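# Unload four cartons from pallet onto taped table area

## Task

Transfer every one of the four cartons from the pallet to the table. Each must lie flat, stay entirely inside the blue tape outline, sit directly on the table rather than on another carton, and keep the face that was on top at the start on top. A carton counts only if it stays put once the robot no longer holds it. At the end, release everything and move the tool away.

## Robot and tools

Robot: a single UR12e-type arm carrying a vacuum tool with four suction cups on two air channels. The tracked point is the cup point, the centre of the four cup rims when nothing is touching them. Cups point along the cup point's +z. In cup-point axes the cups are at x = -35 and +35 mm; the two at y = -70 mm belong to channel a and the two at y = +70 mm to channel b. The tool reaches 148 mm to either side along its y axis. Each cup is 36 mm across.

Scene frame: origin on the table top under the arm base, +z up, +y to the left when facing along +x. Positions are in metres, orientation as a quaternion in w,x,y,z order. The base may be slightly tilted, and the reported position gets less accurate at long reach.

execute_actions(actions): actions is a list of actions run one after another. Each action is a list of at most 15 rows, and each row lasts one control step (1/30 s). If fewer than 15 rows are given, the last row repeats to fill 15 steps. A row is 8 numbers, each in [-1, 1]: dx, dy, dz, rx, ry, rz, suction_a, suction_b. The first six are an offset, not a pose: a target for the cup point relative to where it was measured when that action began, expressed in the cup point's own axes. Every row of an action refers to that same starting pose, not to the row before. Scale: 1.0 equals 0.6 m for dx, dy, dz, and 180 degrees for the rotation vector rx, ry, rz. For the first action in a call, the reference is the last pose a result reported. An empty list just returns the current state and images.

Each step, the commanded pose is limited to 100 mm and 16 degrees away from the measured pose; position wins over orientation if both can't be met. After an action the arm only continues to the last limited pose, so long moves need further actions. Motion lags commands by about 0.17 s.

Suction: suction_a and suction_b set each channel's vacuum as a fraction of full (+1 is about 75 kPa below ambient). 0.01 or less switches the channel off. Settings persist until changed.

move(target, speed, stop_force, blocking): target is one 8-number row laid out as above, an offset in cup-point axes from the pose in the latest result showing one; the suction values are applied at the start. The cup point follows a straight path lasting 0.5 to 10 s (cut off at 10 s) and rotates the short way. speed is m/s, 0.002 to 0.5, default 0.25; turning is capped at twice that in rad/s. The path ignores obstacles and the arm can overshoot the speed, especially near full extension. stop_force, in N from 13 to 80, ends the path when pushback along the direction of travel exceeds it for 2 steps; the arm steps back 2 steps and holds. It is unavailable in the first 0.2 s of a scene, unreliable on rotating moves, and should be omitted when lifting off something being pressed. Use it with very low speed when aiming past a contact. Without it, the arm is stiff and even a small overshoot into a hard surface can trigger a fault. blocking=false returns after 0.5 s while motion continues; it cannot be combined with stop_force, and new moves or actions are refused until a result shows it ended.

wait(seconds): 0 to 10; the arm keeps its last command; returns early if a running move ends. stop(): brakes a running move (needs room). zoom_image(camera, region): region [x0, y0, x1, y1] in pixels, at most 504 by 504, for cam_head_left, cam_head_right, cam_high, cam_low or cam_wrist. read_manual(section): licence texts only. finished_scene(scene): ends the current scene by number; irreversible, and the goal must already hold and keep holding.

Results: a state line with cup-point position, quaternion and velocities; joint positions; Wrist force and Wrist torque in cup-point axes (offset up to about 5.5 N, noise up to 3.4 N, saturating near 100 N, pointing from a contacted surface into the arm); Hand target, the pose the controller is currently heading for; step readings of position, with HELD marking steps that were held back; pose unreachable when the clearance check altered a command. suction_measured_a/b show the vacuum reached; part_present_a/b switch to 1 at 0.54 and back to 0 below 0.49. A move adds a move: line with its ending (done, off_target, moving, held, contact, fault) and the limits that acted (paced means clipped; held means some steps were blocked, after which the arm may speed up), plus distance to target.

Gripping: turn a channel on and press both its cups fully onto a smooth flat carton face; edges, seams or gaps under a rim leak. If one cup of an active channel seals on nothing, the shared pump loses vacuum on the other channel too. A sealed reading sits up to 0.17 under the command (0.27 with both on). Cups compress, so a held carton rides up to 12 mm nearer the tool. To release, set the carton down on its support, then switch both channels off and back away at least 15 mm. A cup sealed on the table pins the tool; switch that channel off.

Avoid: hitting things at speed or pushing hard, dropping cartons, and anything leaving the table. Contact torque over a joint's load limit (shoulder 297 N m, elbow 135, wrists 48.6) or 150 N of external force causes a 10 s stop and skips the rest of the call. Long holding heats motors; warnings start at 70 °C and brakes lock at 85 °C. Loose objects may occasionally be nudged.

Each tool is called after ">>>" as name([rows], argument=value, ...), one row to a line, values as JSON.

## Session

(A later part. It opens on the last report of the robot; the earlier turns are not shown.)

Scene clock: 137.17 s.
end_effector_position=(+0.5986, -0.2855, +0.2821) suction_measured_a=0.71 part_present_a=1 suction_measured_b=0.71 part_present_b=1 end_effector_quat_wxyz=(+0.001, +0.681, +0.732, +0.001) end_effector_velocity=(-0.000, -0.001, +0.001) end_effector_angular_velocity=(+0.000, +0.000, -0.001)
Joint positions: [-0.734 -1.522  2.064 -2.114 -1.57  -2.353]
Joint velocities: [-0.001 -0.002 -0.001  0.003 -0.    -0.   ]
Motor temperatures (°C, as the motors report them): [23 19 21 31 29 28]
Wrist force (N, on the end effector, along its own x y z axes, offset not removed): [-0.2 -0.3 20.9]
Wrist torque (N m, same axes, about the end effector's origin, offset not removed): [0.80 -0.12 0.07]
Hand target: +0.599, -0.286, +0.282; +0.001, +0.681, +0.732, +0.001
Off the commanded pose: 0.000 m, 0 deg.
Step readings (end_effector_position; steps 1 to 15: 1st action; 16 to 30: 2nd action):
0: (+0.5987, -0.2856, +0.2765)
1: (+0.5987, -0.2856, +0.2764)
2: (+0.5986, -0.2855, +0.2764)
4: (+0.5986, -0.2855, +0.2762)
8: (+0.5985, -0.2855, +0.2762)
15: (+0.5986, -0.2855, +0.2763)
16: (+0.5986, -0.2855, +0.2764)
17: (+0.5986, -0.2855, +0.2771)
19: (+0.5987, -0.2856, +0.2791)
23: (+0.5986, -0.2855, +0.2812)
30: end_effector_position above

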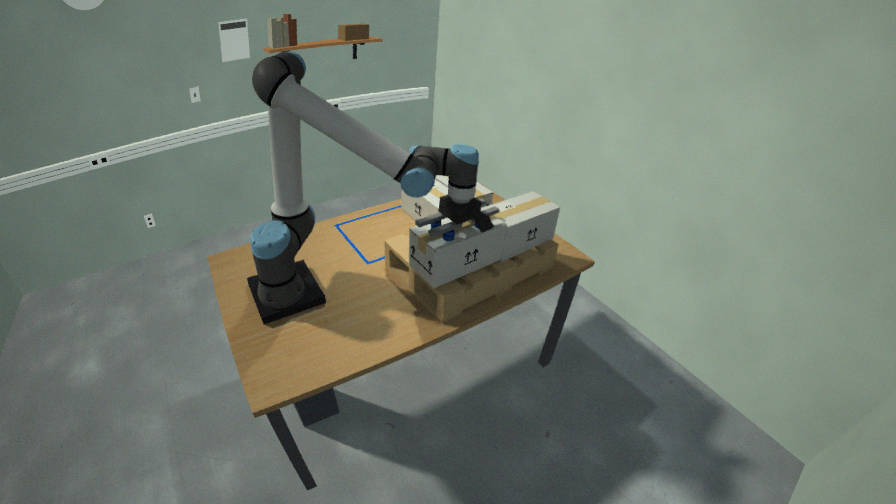

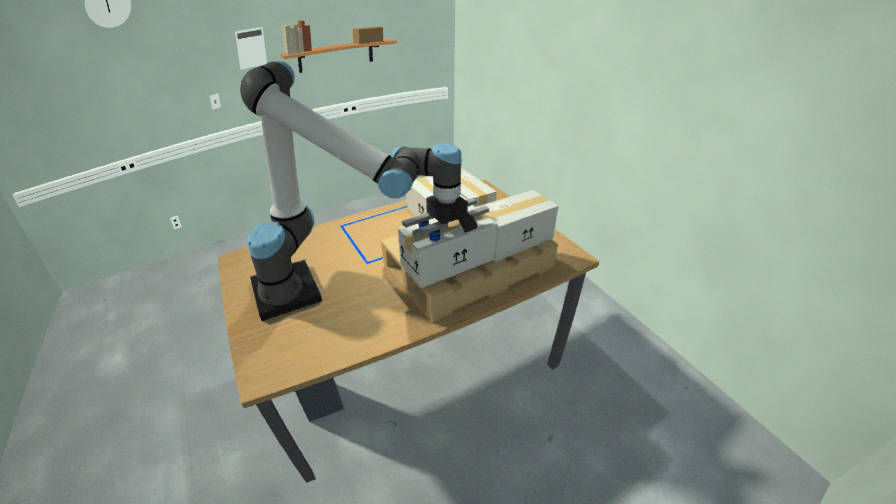

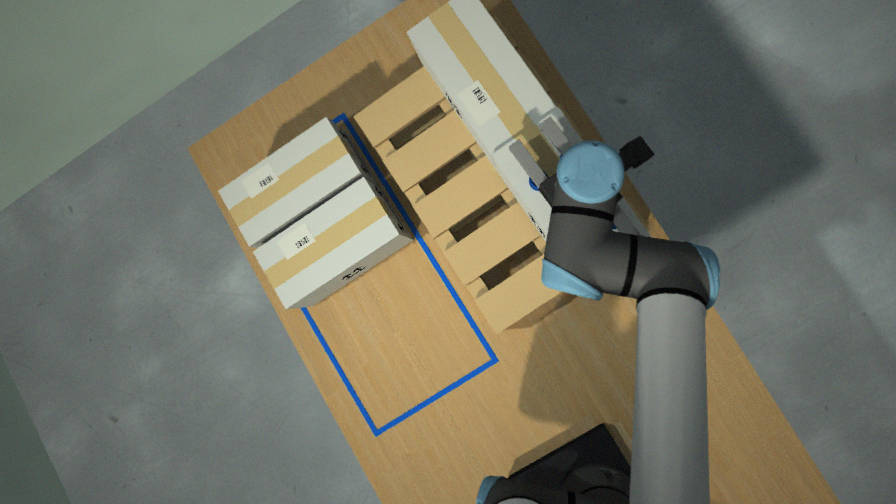

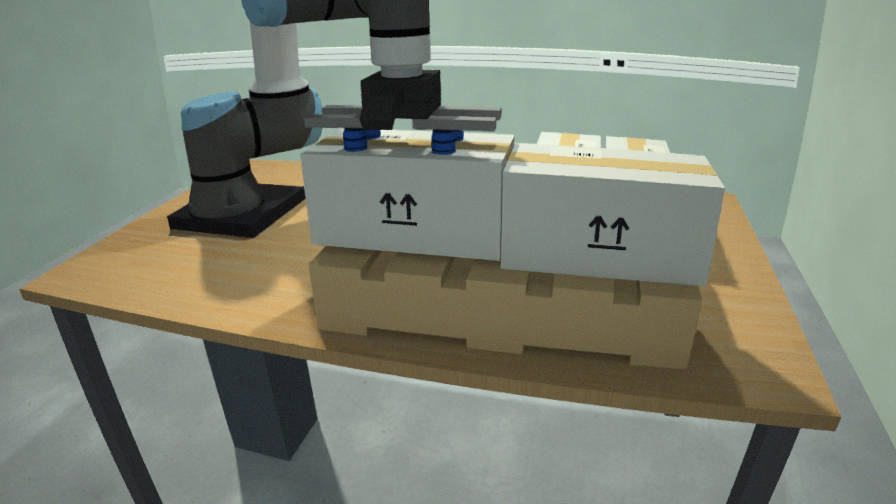

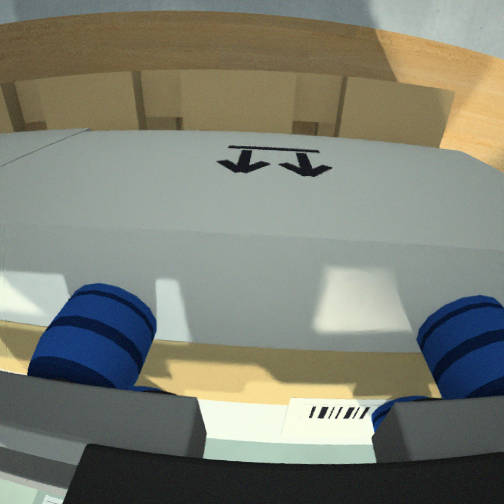

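>>> move(target=[0.3,-0.067,-0.09,0,0,0,1,1], speed=0.3)

>>> move(target=[0.534,0.209,0,0,0,0.509,1,1], speed=0.4)

>>> move(target=[0,0,0.31,0,0,0,1,1], speed=0.22)

Scene clock: 145.80 s.
end_effector_position=(+0.5456, -0.1093, +0.3359) suction_measured_a=0.76 part_present_a=1 suction_measured_b=0.76 part_present_b=1 end_effector_quat_wxyz=(+0.001, +0.681, +0.732, +0.001) end_effector_velocity=(-0.001, +0.003, +0.001) end_effector_angular_velocity=(-0.000, -0.001, -0.000)
Joint positions: [-0.539 -1.759  2.175 -1.988 -1.57  -2.158]
Joint velocities: [ 0.003 -0.004  0.001  0.003  0.     0.004]
Motor temperatures (°C, as the motors report them): [23 19 21 31 29 28]
Wrist force (N, on the end effector, along its own x y z axes, offset not removed): [2.6 -0.9 20.7]
Wrist torque (N m, same axes, about the end effector's origin, offset not removed): [0.76 -0.55 0.11]
Hand target: +0.546, -0.109, +0.336; +0.001, +0.681, +0.732, +0.001
Off the commanded pose: 0.000 m, 0 deg.
move: done

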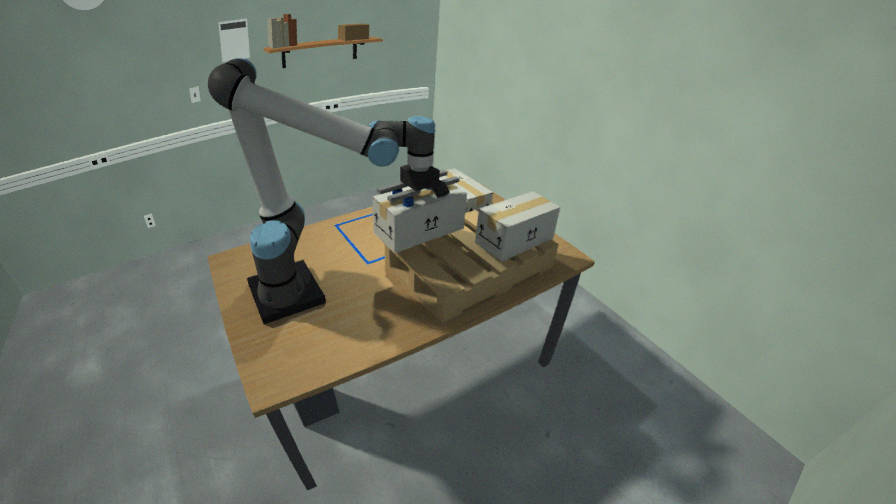

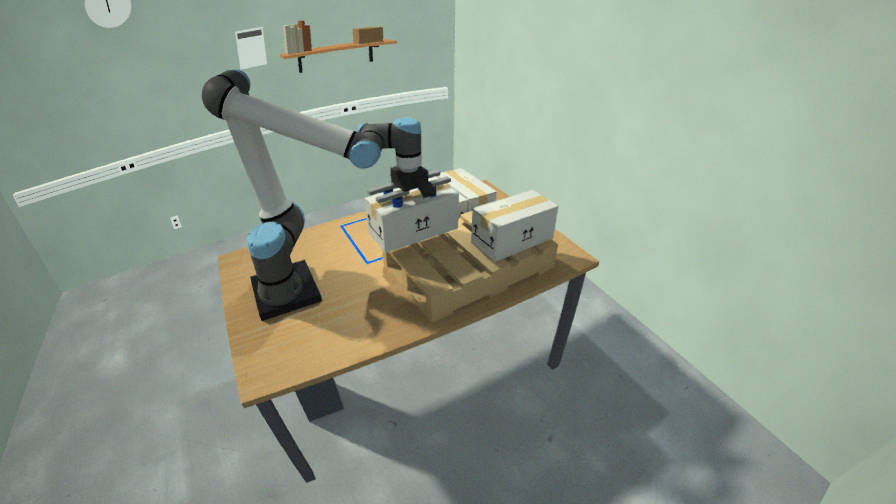

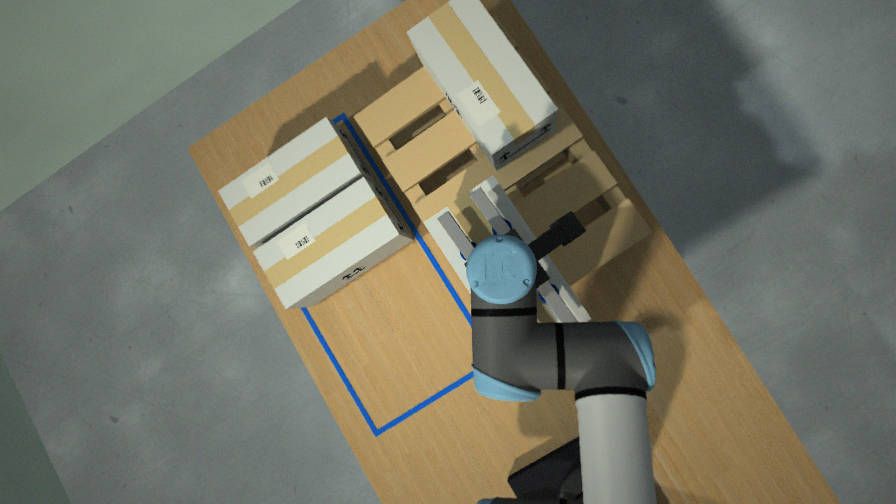

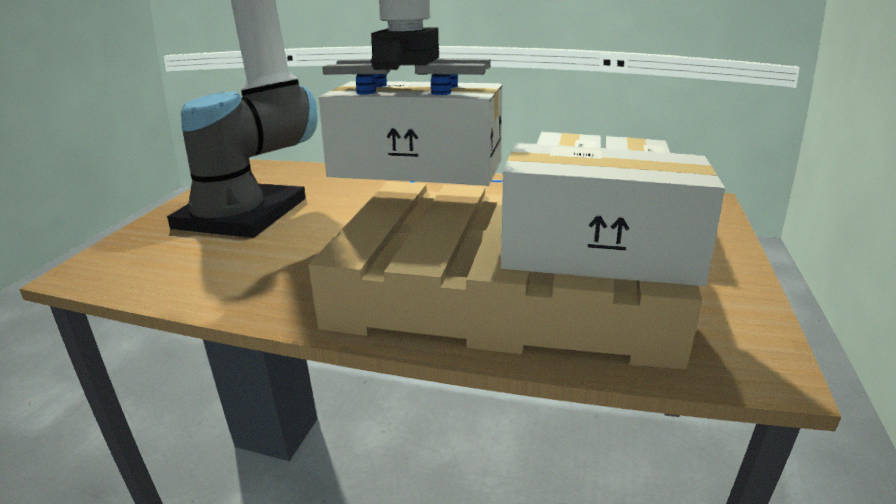

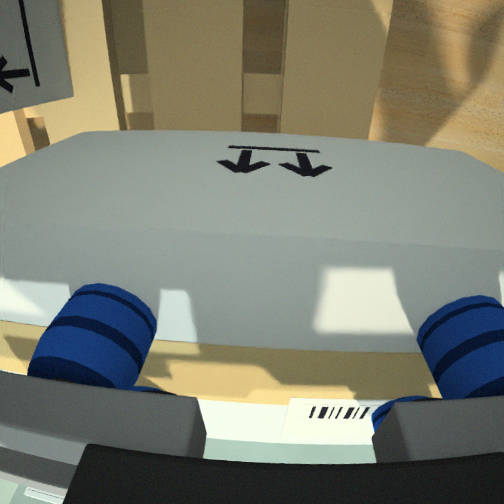

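Scene clock: 148.47 s.
end_effector_position=(+0.6476, +0.2187, +0.3364) suction_measured_a=0.76 part_present_a=1 suction_measured_b=0.76 part_present_b=1 end_effector_quat_wxyz=(-0.001, +1.000, +0.023, +0.001) end_effector_velocity=(+0.001, +0.003, +0.000) end_effector_angular_velocity=(-0.002, +0.001, -0.017)
Joint positions: [ 0.045 -1.534  1.969 -2.008 -1.57   0.023]
Joint velocities: [ 0.005  0.003 -0.004  0.002 -0.002  0.021]
Motor temperatures (°C, as the motors report them): [23 19 21 31 29 28]
Wrist force (N, on the end effector, along its own x y z axes, offset not removed): [0.2 -0.6 20.9]
Wrist torque (N m, same axes, about the end effector's origin, offset not removed): [0.69 -0.17 0.06]
Hand target: +0.648, +0.219, +0.336; -0.000, +1.000, +0.022, +0.001
Off the commanded pose: 0.001 m, 0 deg.
move: done

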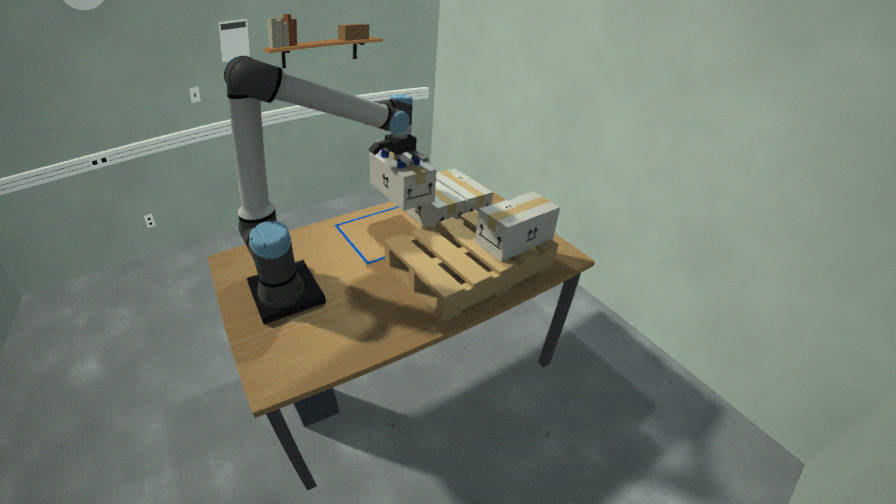

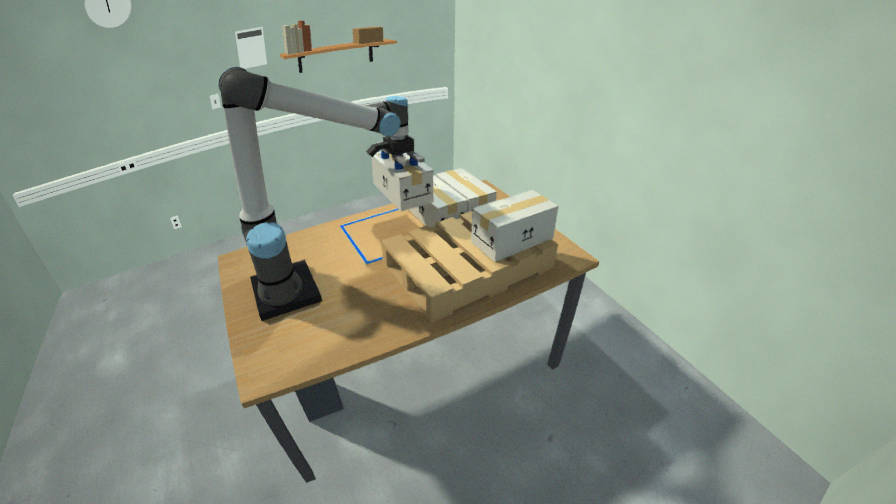

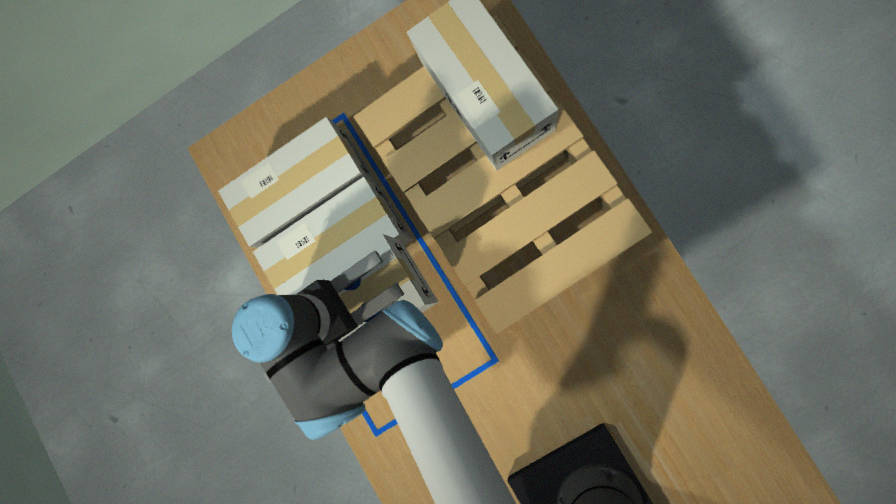

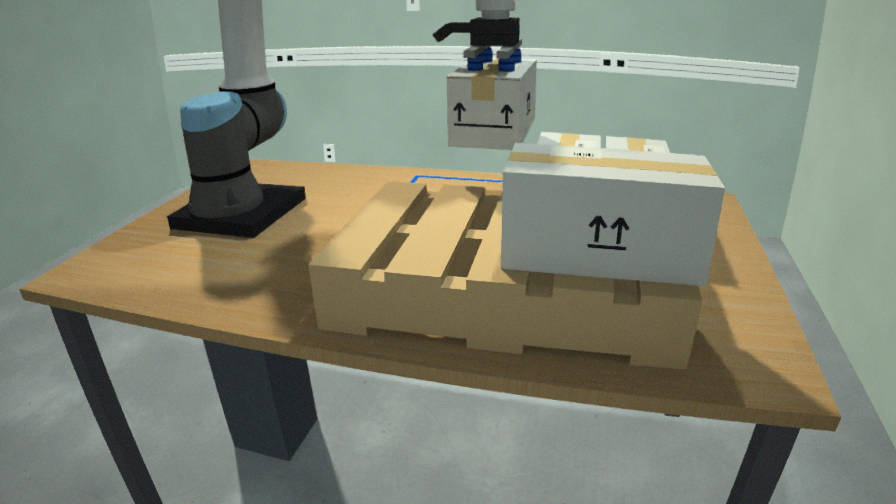

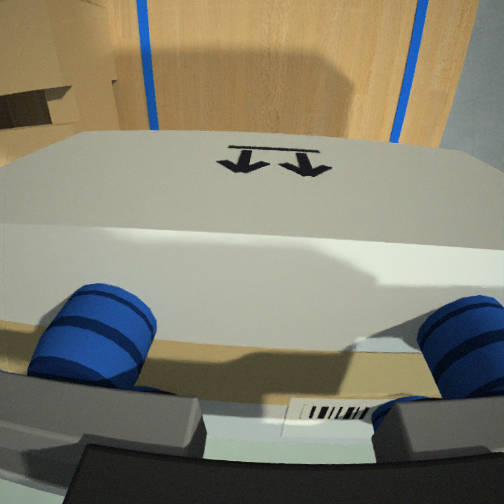

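Scene clock: 150.00 s.
end_effector_position=(+0.6477, +0.2188, +0.1509) suction_measured_a=0.76 part_present_a=1 suction_measured_b=0.76 part_present_b=1 end_effector_quat_wxyz=(-0.001, +1.000, +0.023, +0.001) end_effector_velocity=(+0.000, +0.000, -0.003) end_effector_angular_velocity=(+0.000, +0.000, +0.000)
Joint positions: [ 0.045 -1.336  2.136 -2.373 -1.57   0.023]
Joint velocities: [ 0.     0.005  0.001 -0.006  0.     0.   ]
Motor temperatures (°C, as the motors report them): [23 19 21 31 29 28]
Wrist force (N, on the end effector, along its own x y z axes, offset not removed): [-1.9 -0.2 22.1]
Wrist torque (N m, same axes, about the end effector's origin, offset not removed): [0.82 -0.07 0.09]
Hand target: +0.648, +0.219, +0.151; -0.001, +1.000, +0.023, +0.001
Off the commanded pose: 0.001 m, 0 deg.
move: done

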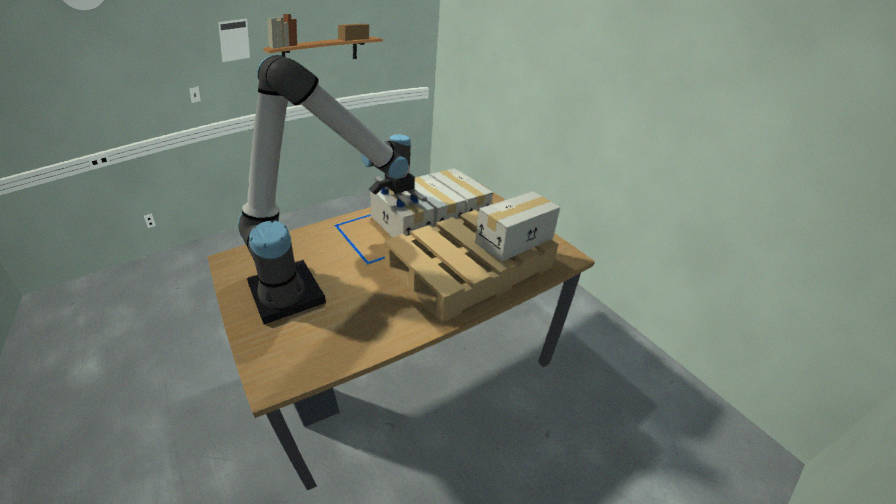

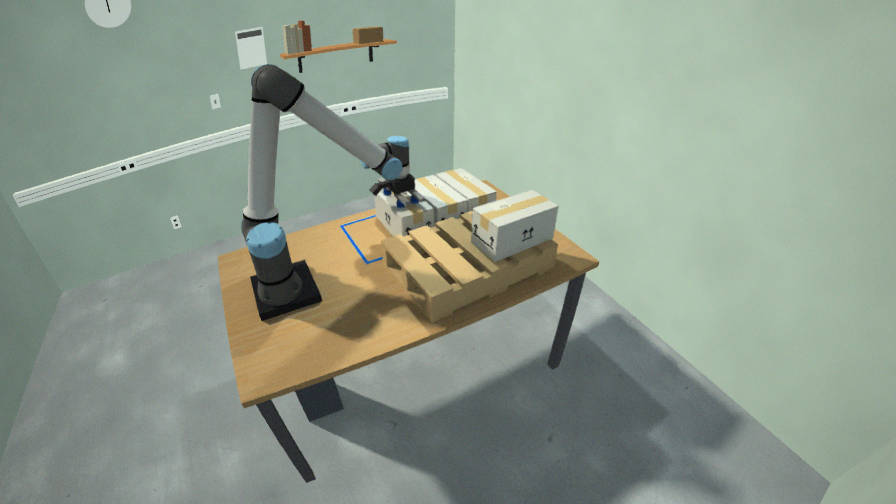

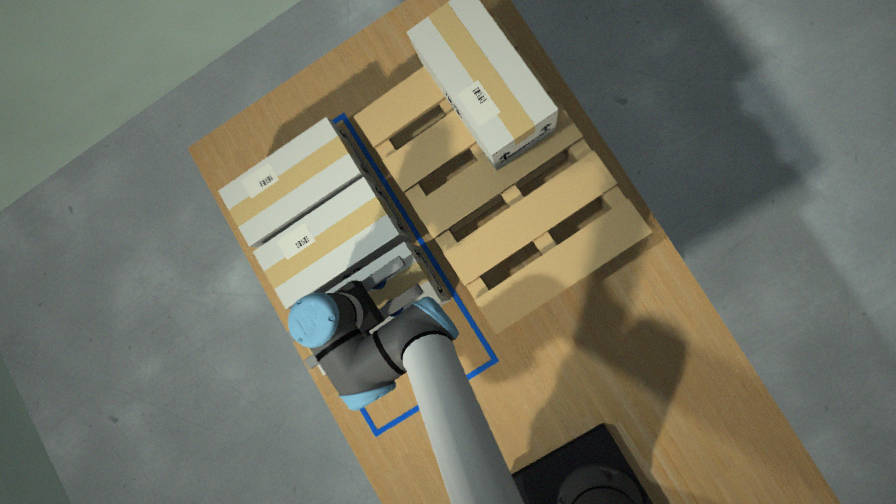

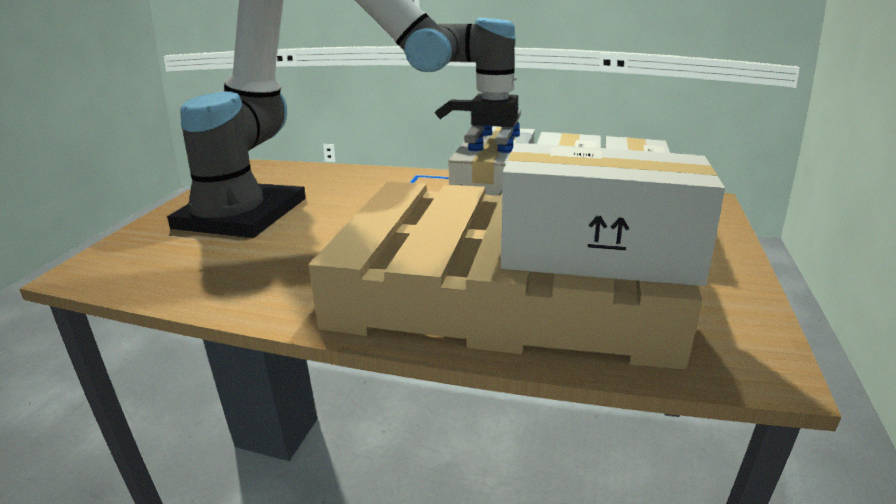

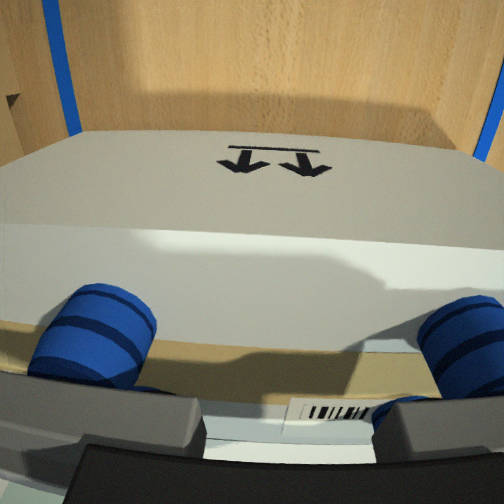

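>>> move(target=[0.003,-0.004,0.007,0,0,0,1,1], speed=0.04)

>>> move(target=[0,0,0.03,0,0,0,1,1], speed=0.005, stop_force=13)

Scene clock: 155.67 s.
end_effector_position=(+0.6493, +0.2212, +0.1470) suction_measured_a=0.76 part_present_a=1 suction_measured_b=0.76 part_present_b=1 end_effector_quat_wxyz=(-0.001, +1.000, +0.023, +0.001) end_effector_velocity=(+0.000, +0.001, -0.003) end_effector_angular_velocity=(-0.001, +0.001, -0.001)
Joint positions: [ 0.048 -1.327  2.134 -2.38  -1.57   0.026]
Joint velocities: [ 0.001  0.004 -0.    -0.003 -0.001  0.002]
Motor temperatures (°C, as the motors report them): [23 19 21 31 29 28]
Wrist force (N, on the end effector, along its own x y z axes, offset not removed): [-2.4 -3.4 19.3]
Wrist torque (N m, same axes, about the end effector's origin, offset not removed): [0.45 0.09 0.16]
Hand target: +0.649, +0.221, +0.147; -0.001, +1.000, +0.023, +0.001
Off the commanded pose: 0.000 m, 0 deg.
move: done

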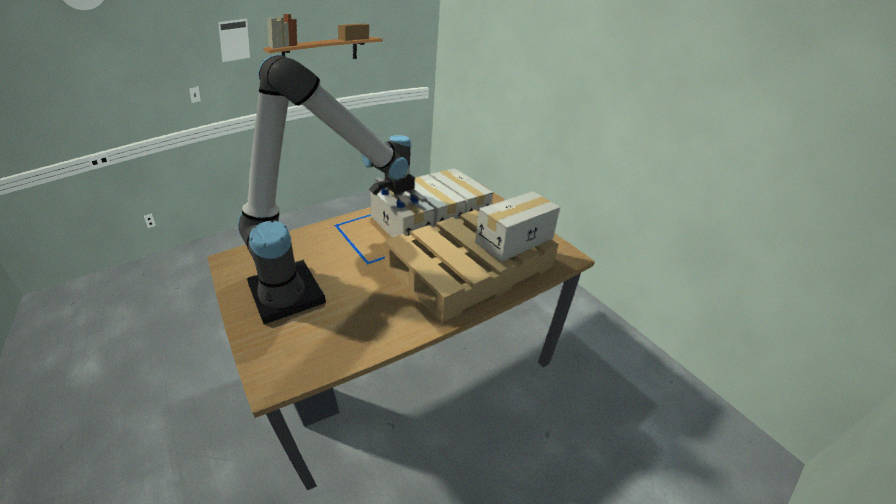

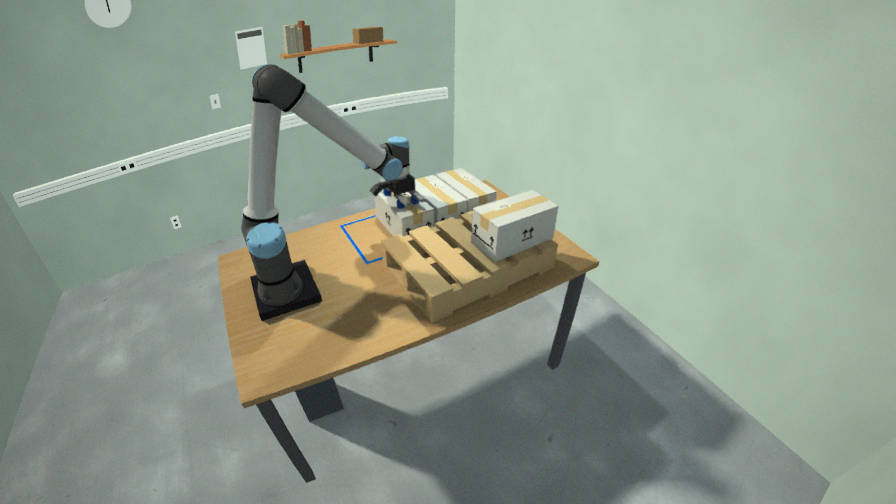

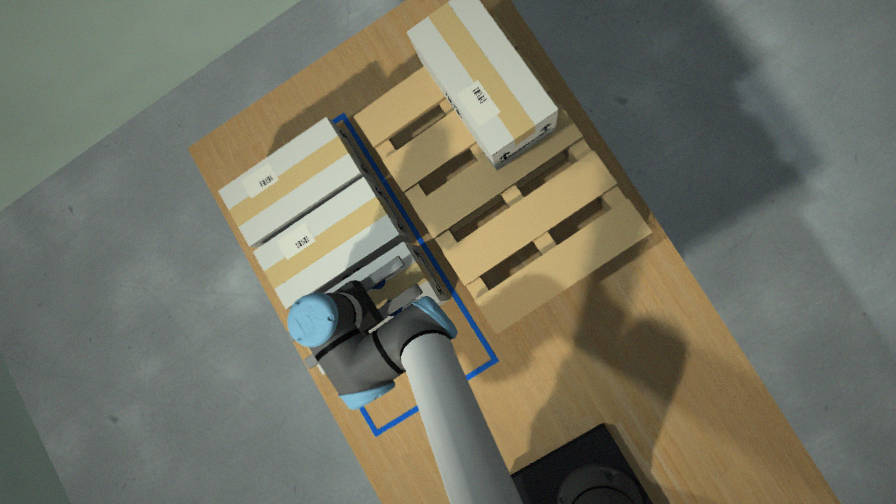

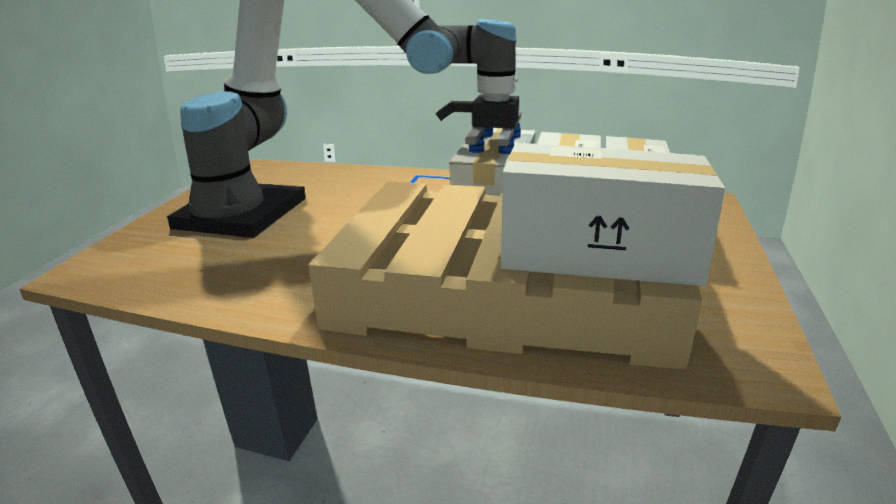

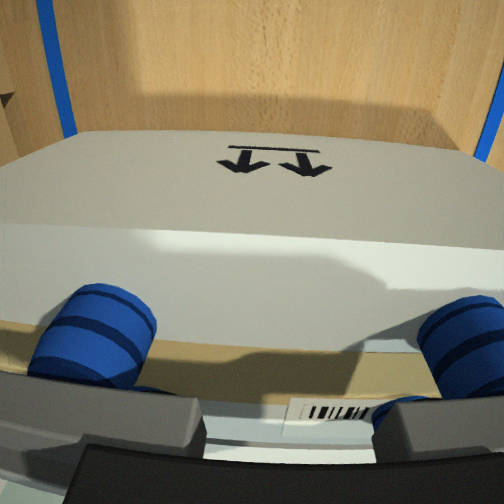

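Scene clock: 156.63 s.
end_effector_position=(+0.6493, +0.2212, +0.1440) suction_measured_a=0.76 part_present_a=1 suction_measured_b=0.76 part_present_b=1 end_effector_quat_wxyz=(-0.001, +1.000, +0.023, +0.001) end_effector_velocity=(-0.001, +0.000, +0.001) end_effector_angular_velocity=(+0.000, +0.001, +0.001)
Joint positions: [ 0.048 -1.323  2.136 -2.386 -1.57   0.026]
Joint velocities: [ 0.001 -0.003 -0.001  0.004  0.    -0.   ]
Motor temperatures (°C, as the motors report them): [23 19 21 31 29 28]
Wrist force (N, on the end effector, along its own x y z axes, offset not removed): [1.5 -3.6 -6.0]
Wrist torque (N m, same axes, about the end effector's origin, offset not removed): [-2.73 0.27 0.01]
Hand target: +0.649, +0.221, +0.144; -0.001, +1.000, +0.023, +0.001
Off the commanded pose: 0.015 m, 0 deg.
move: contact

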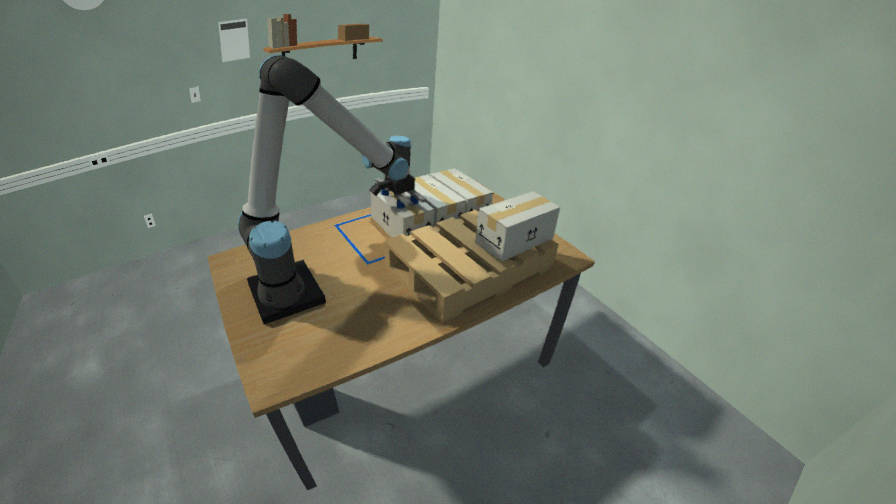

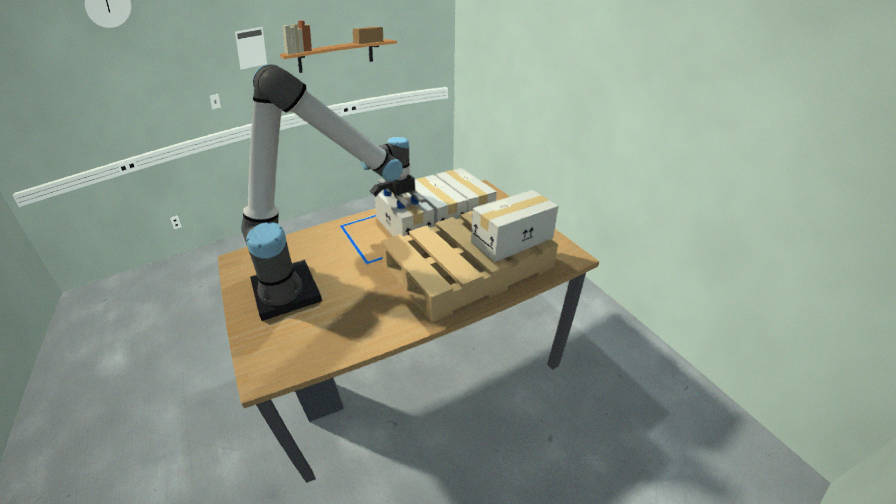

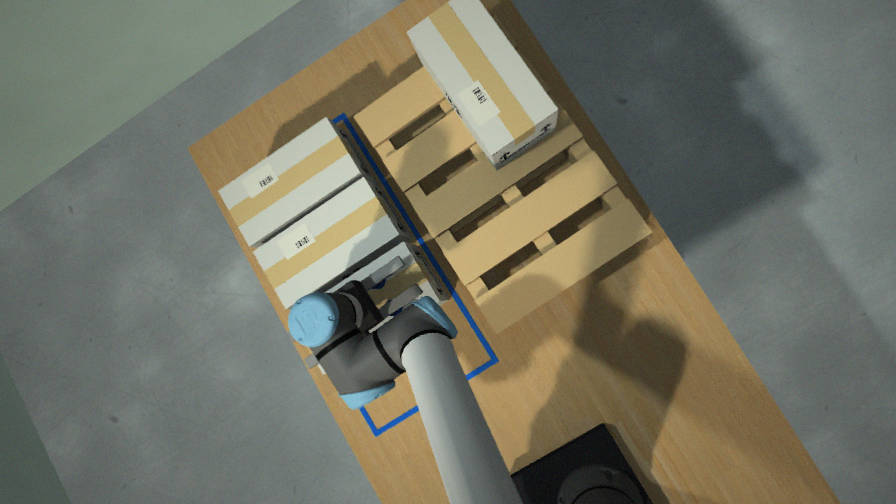

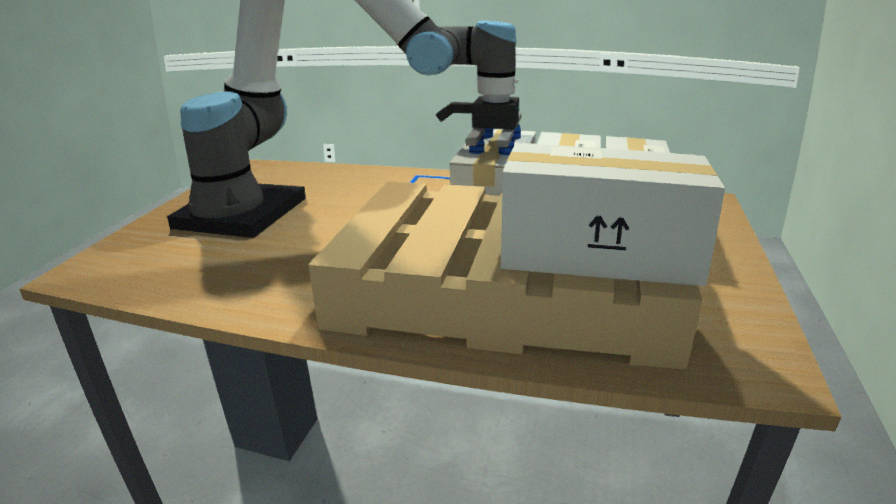

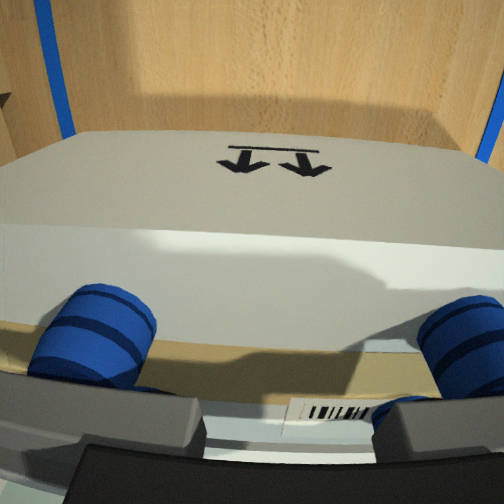

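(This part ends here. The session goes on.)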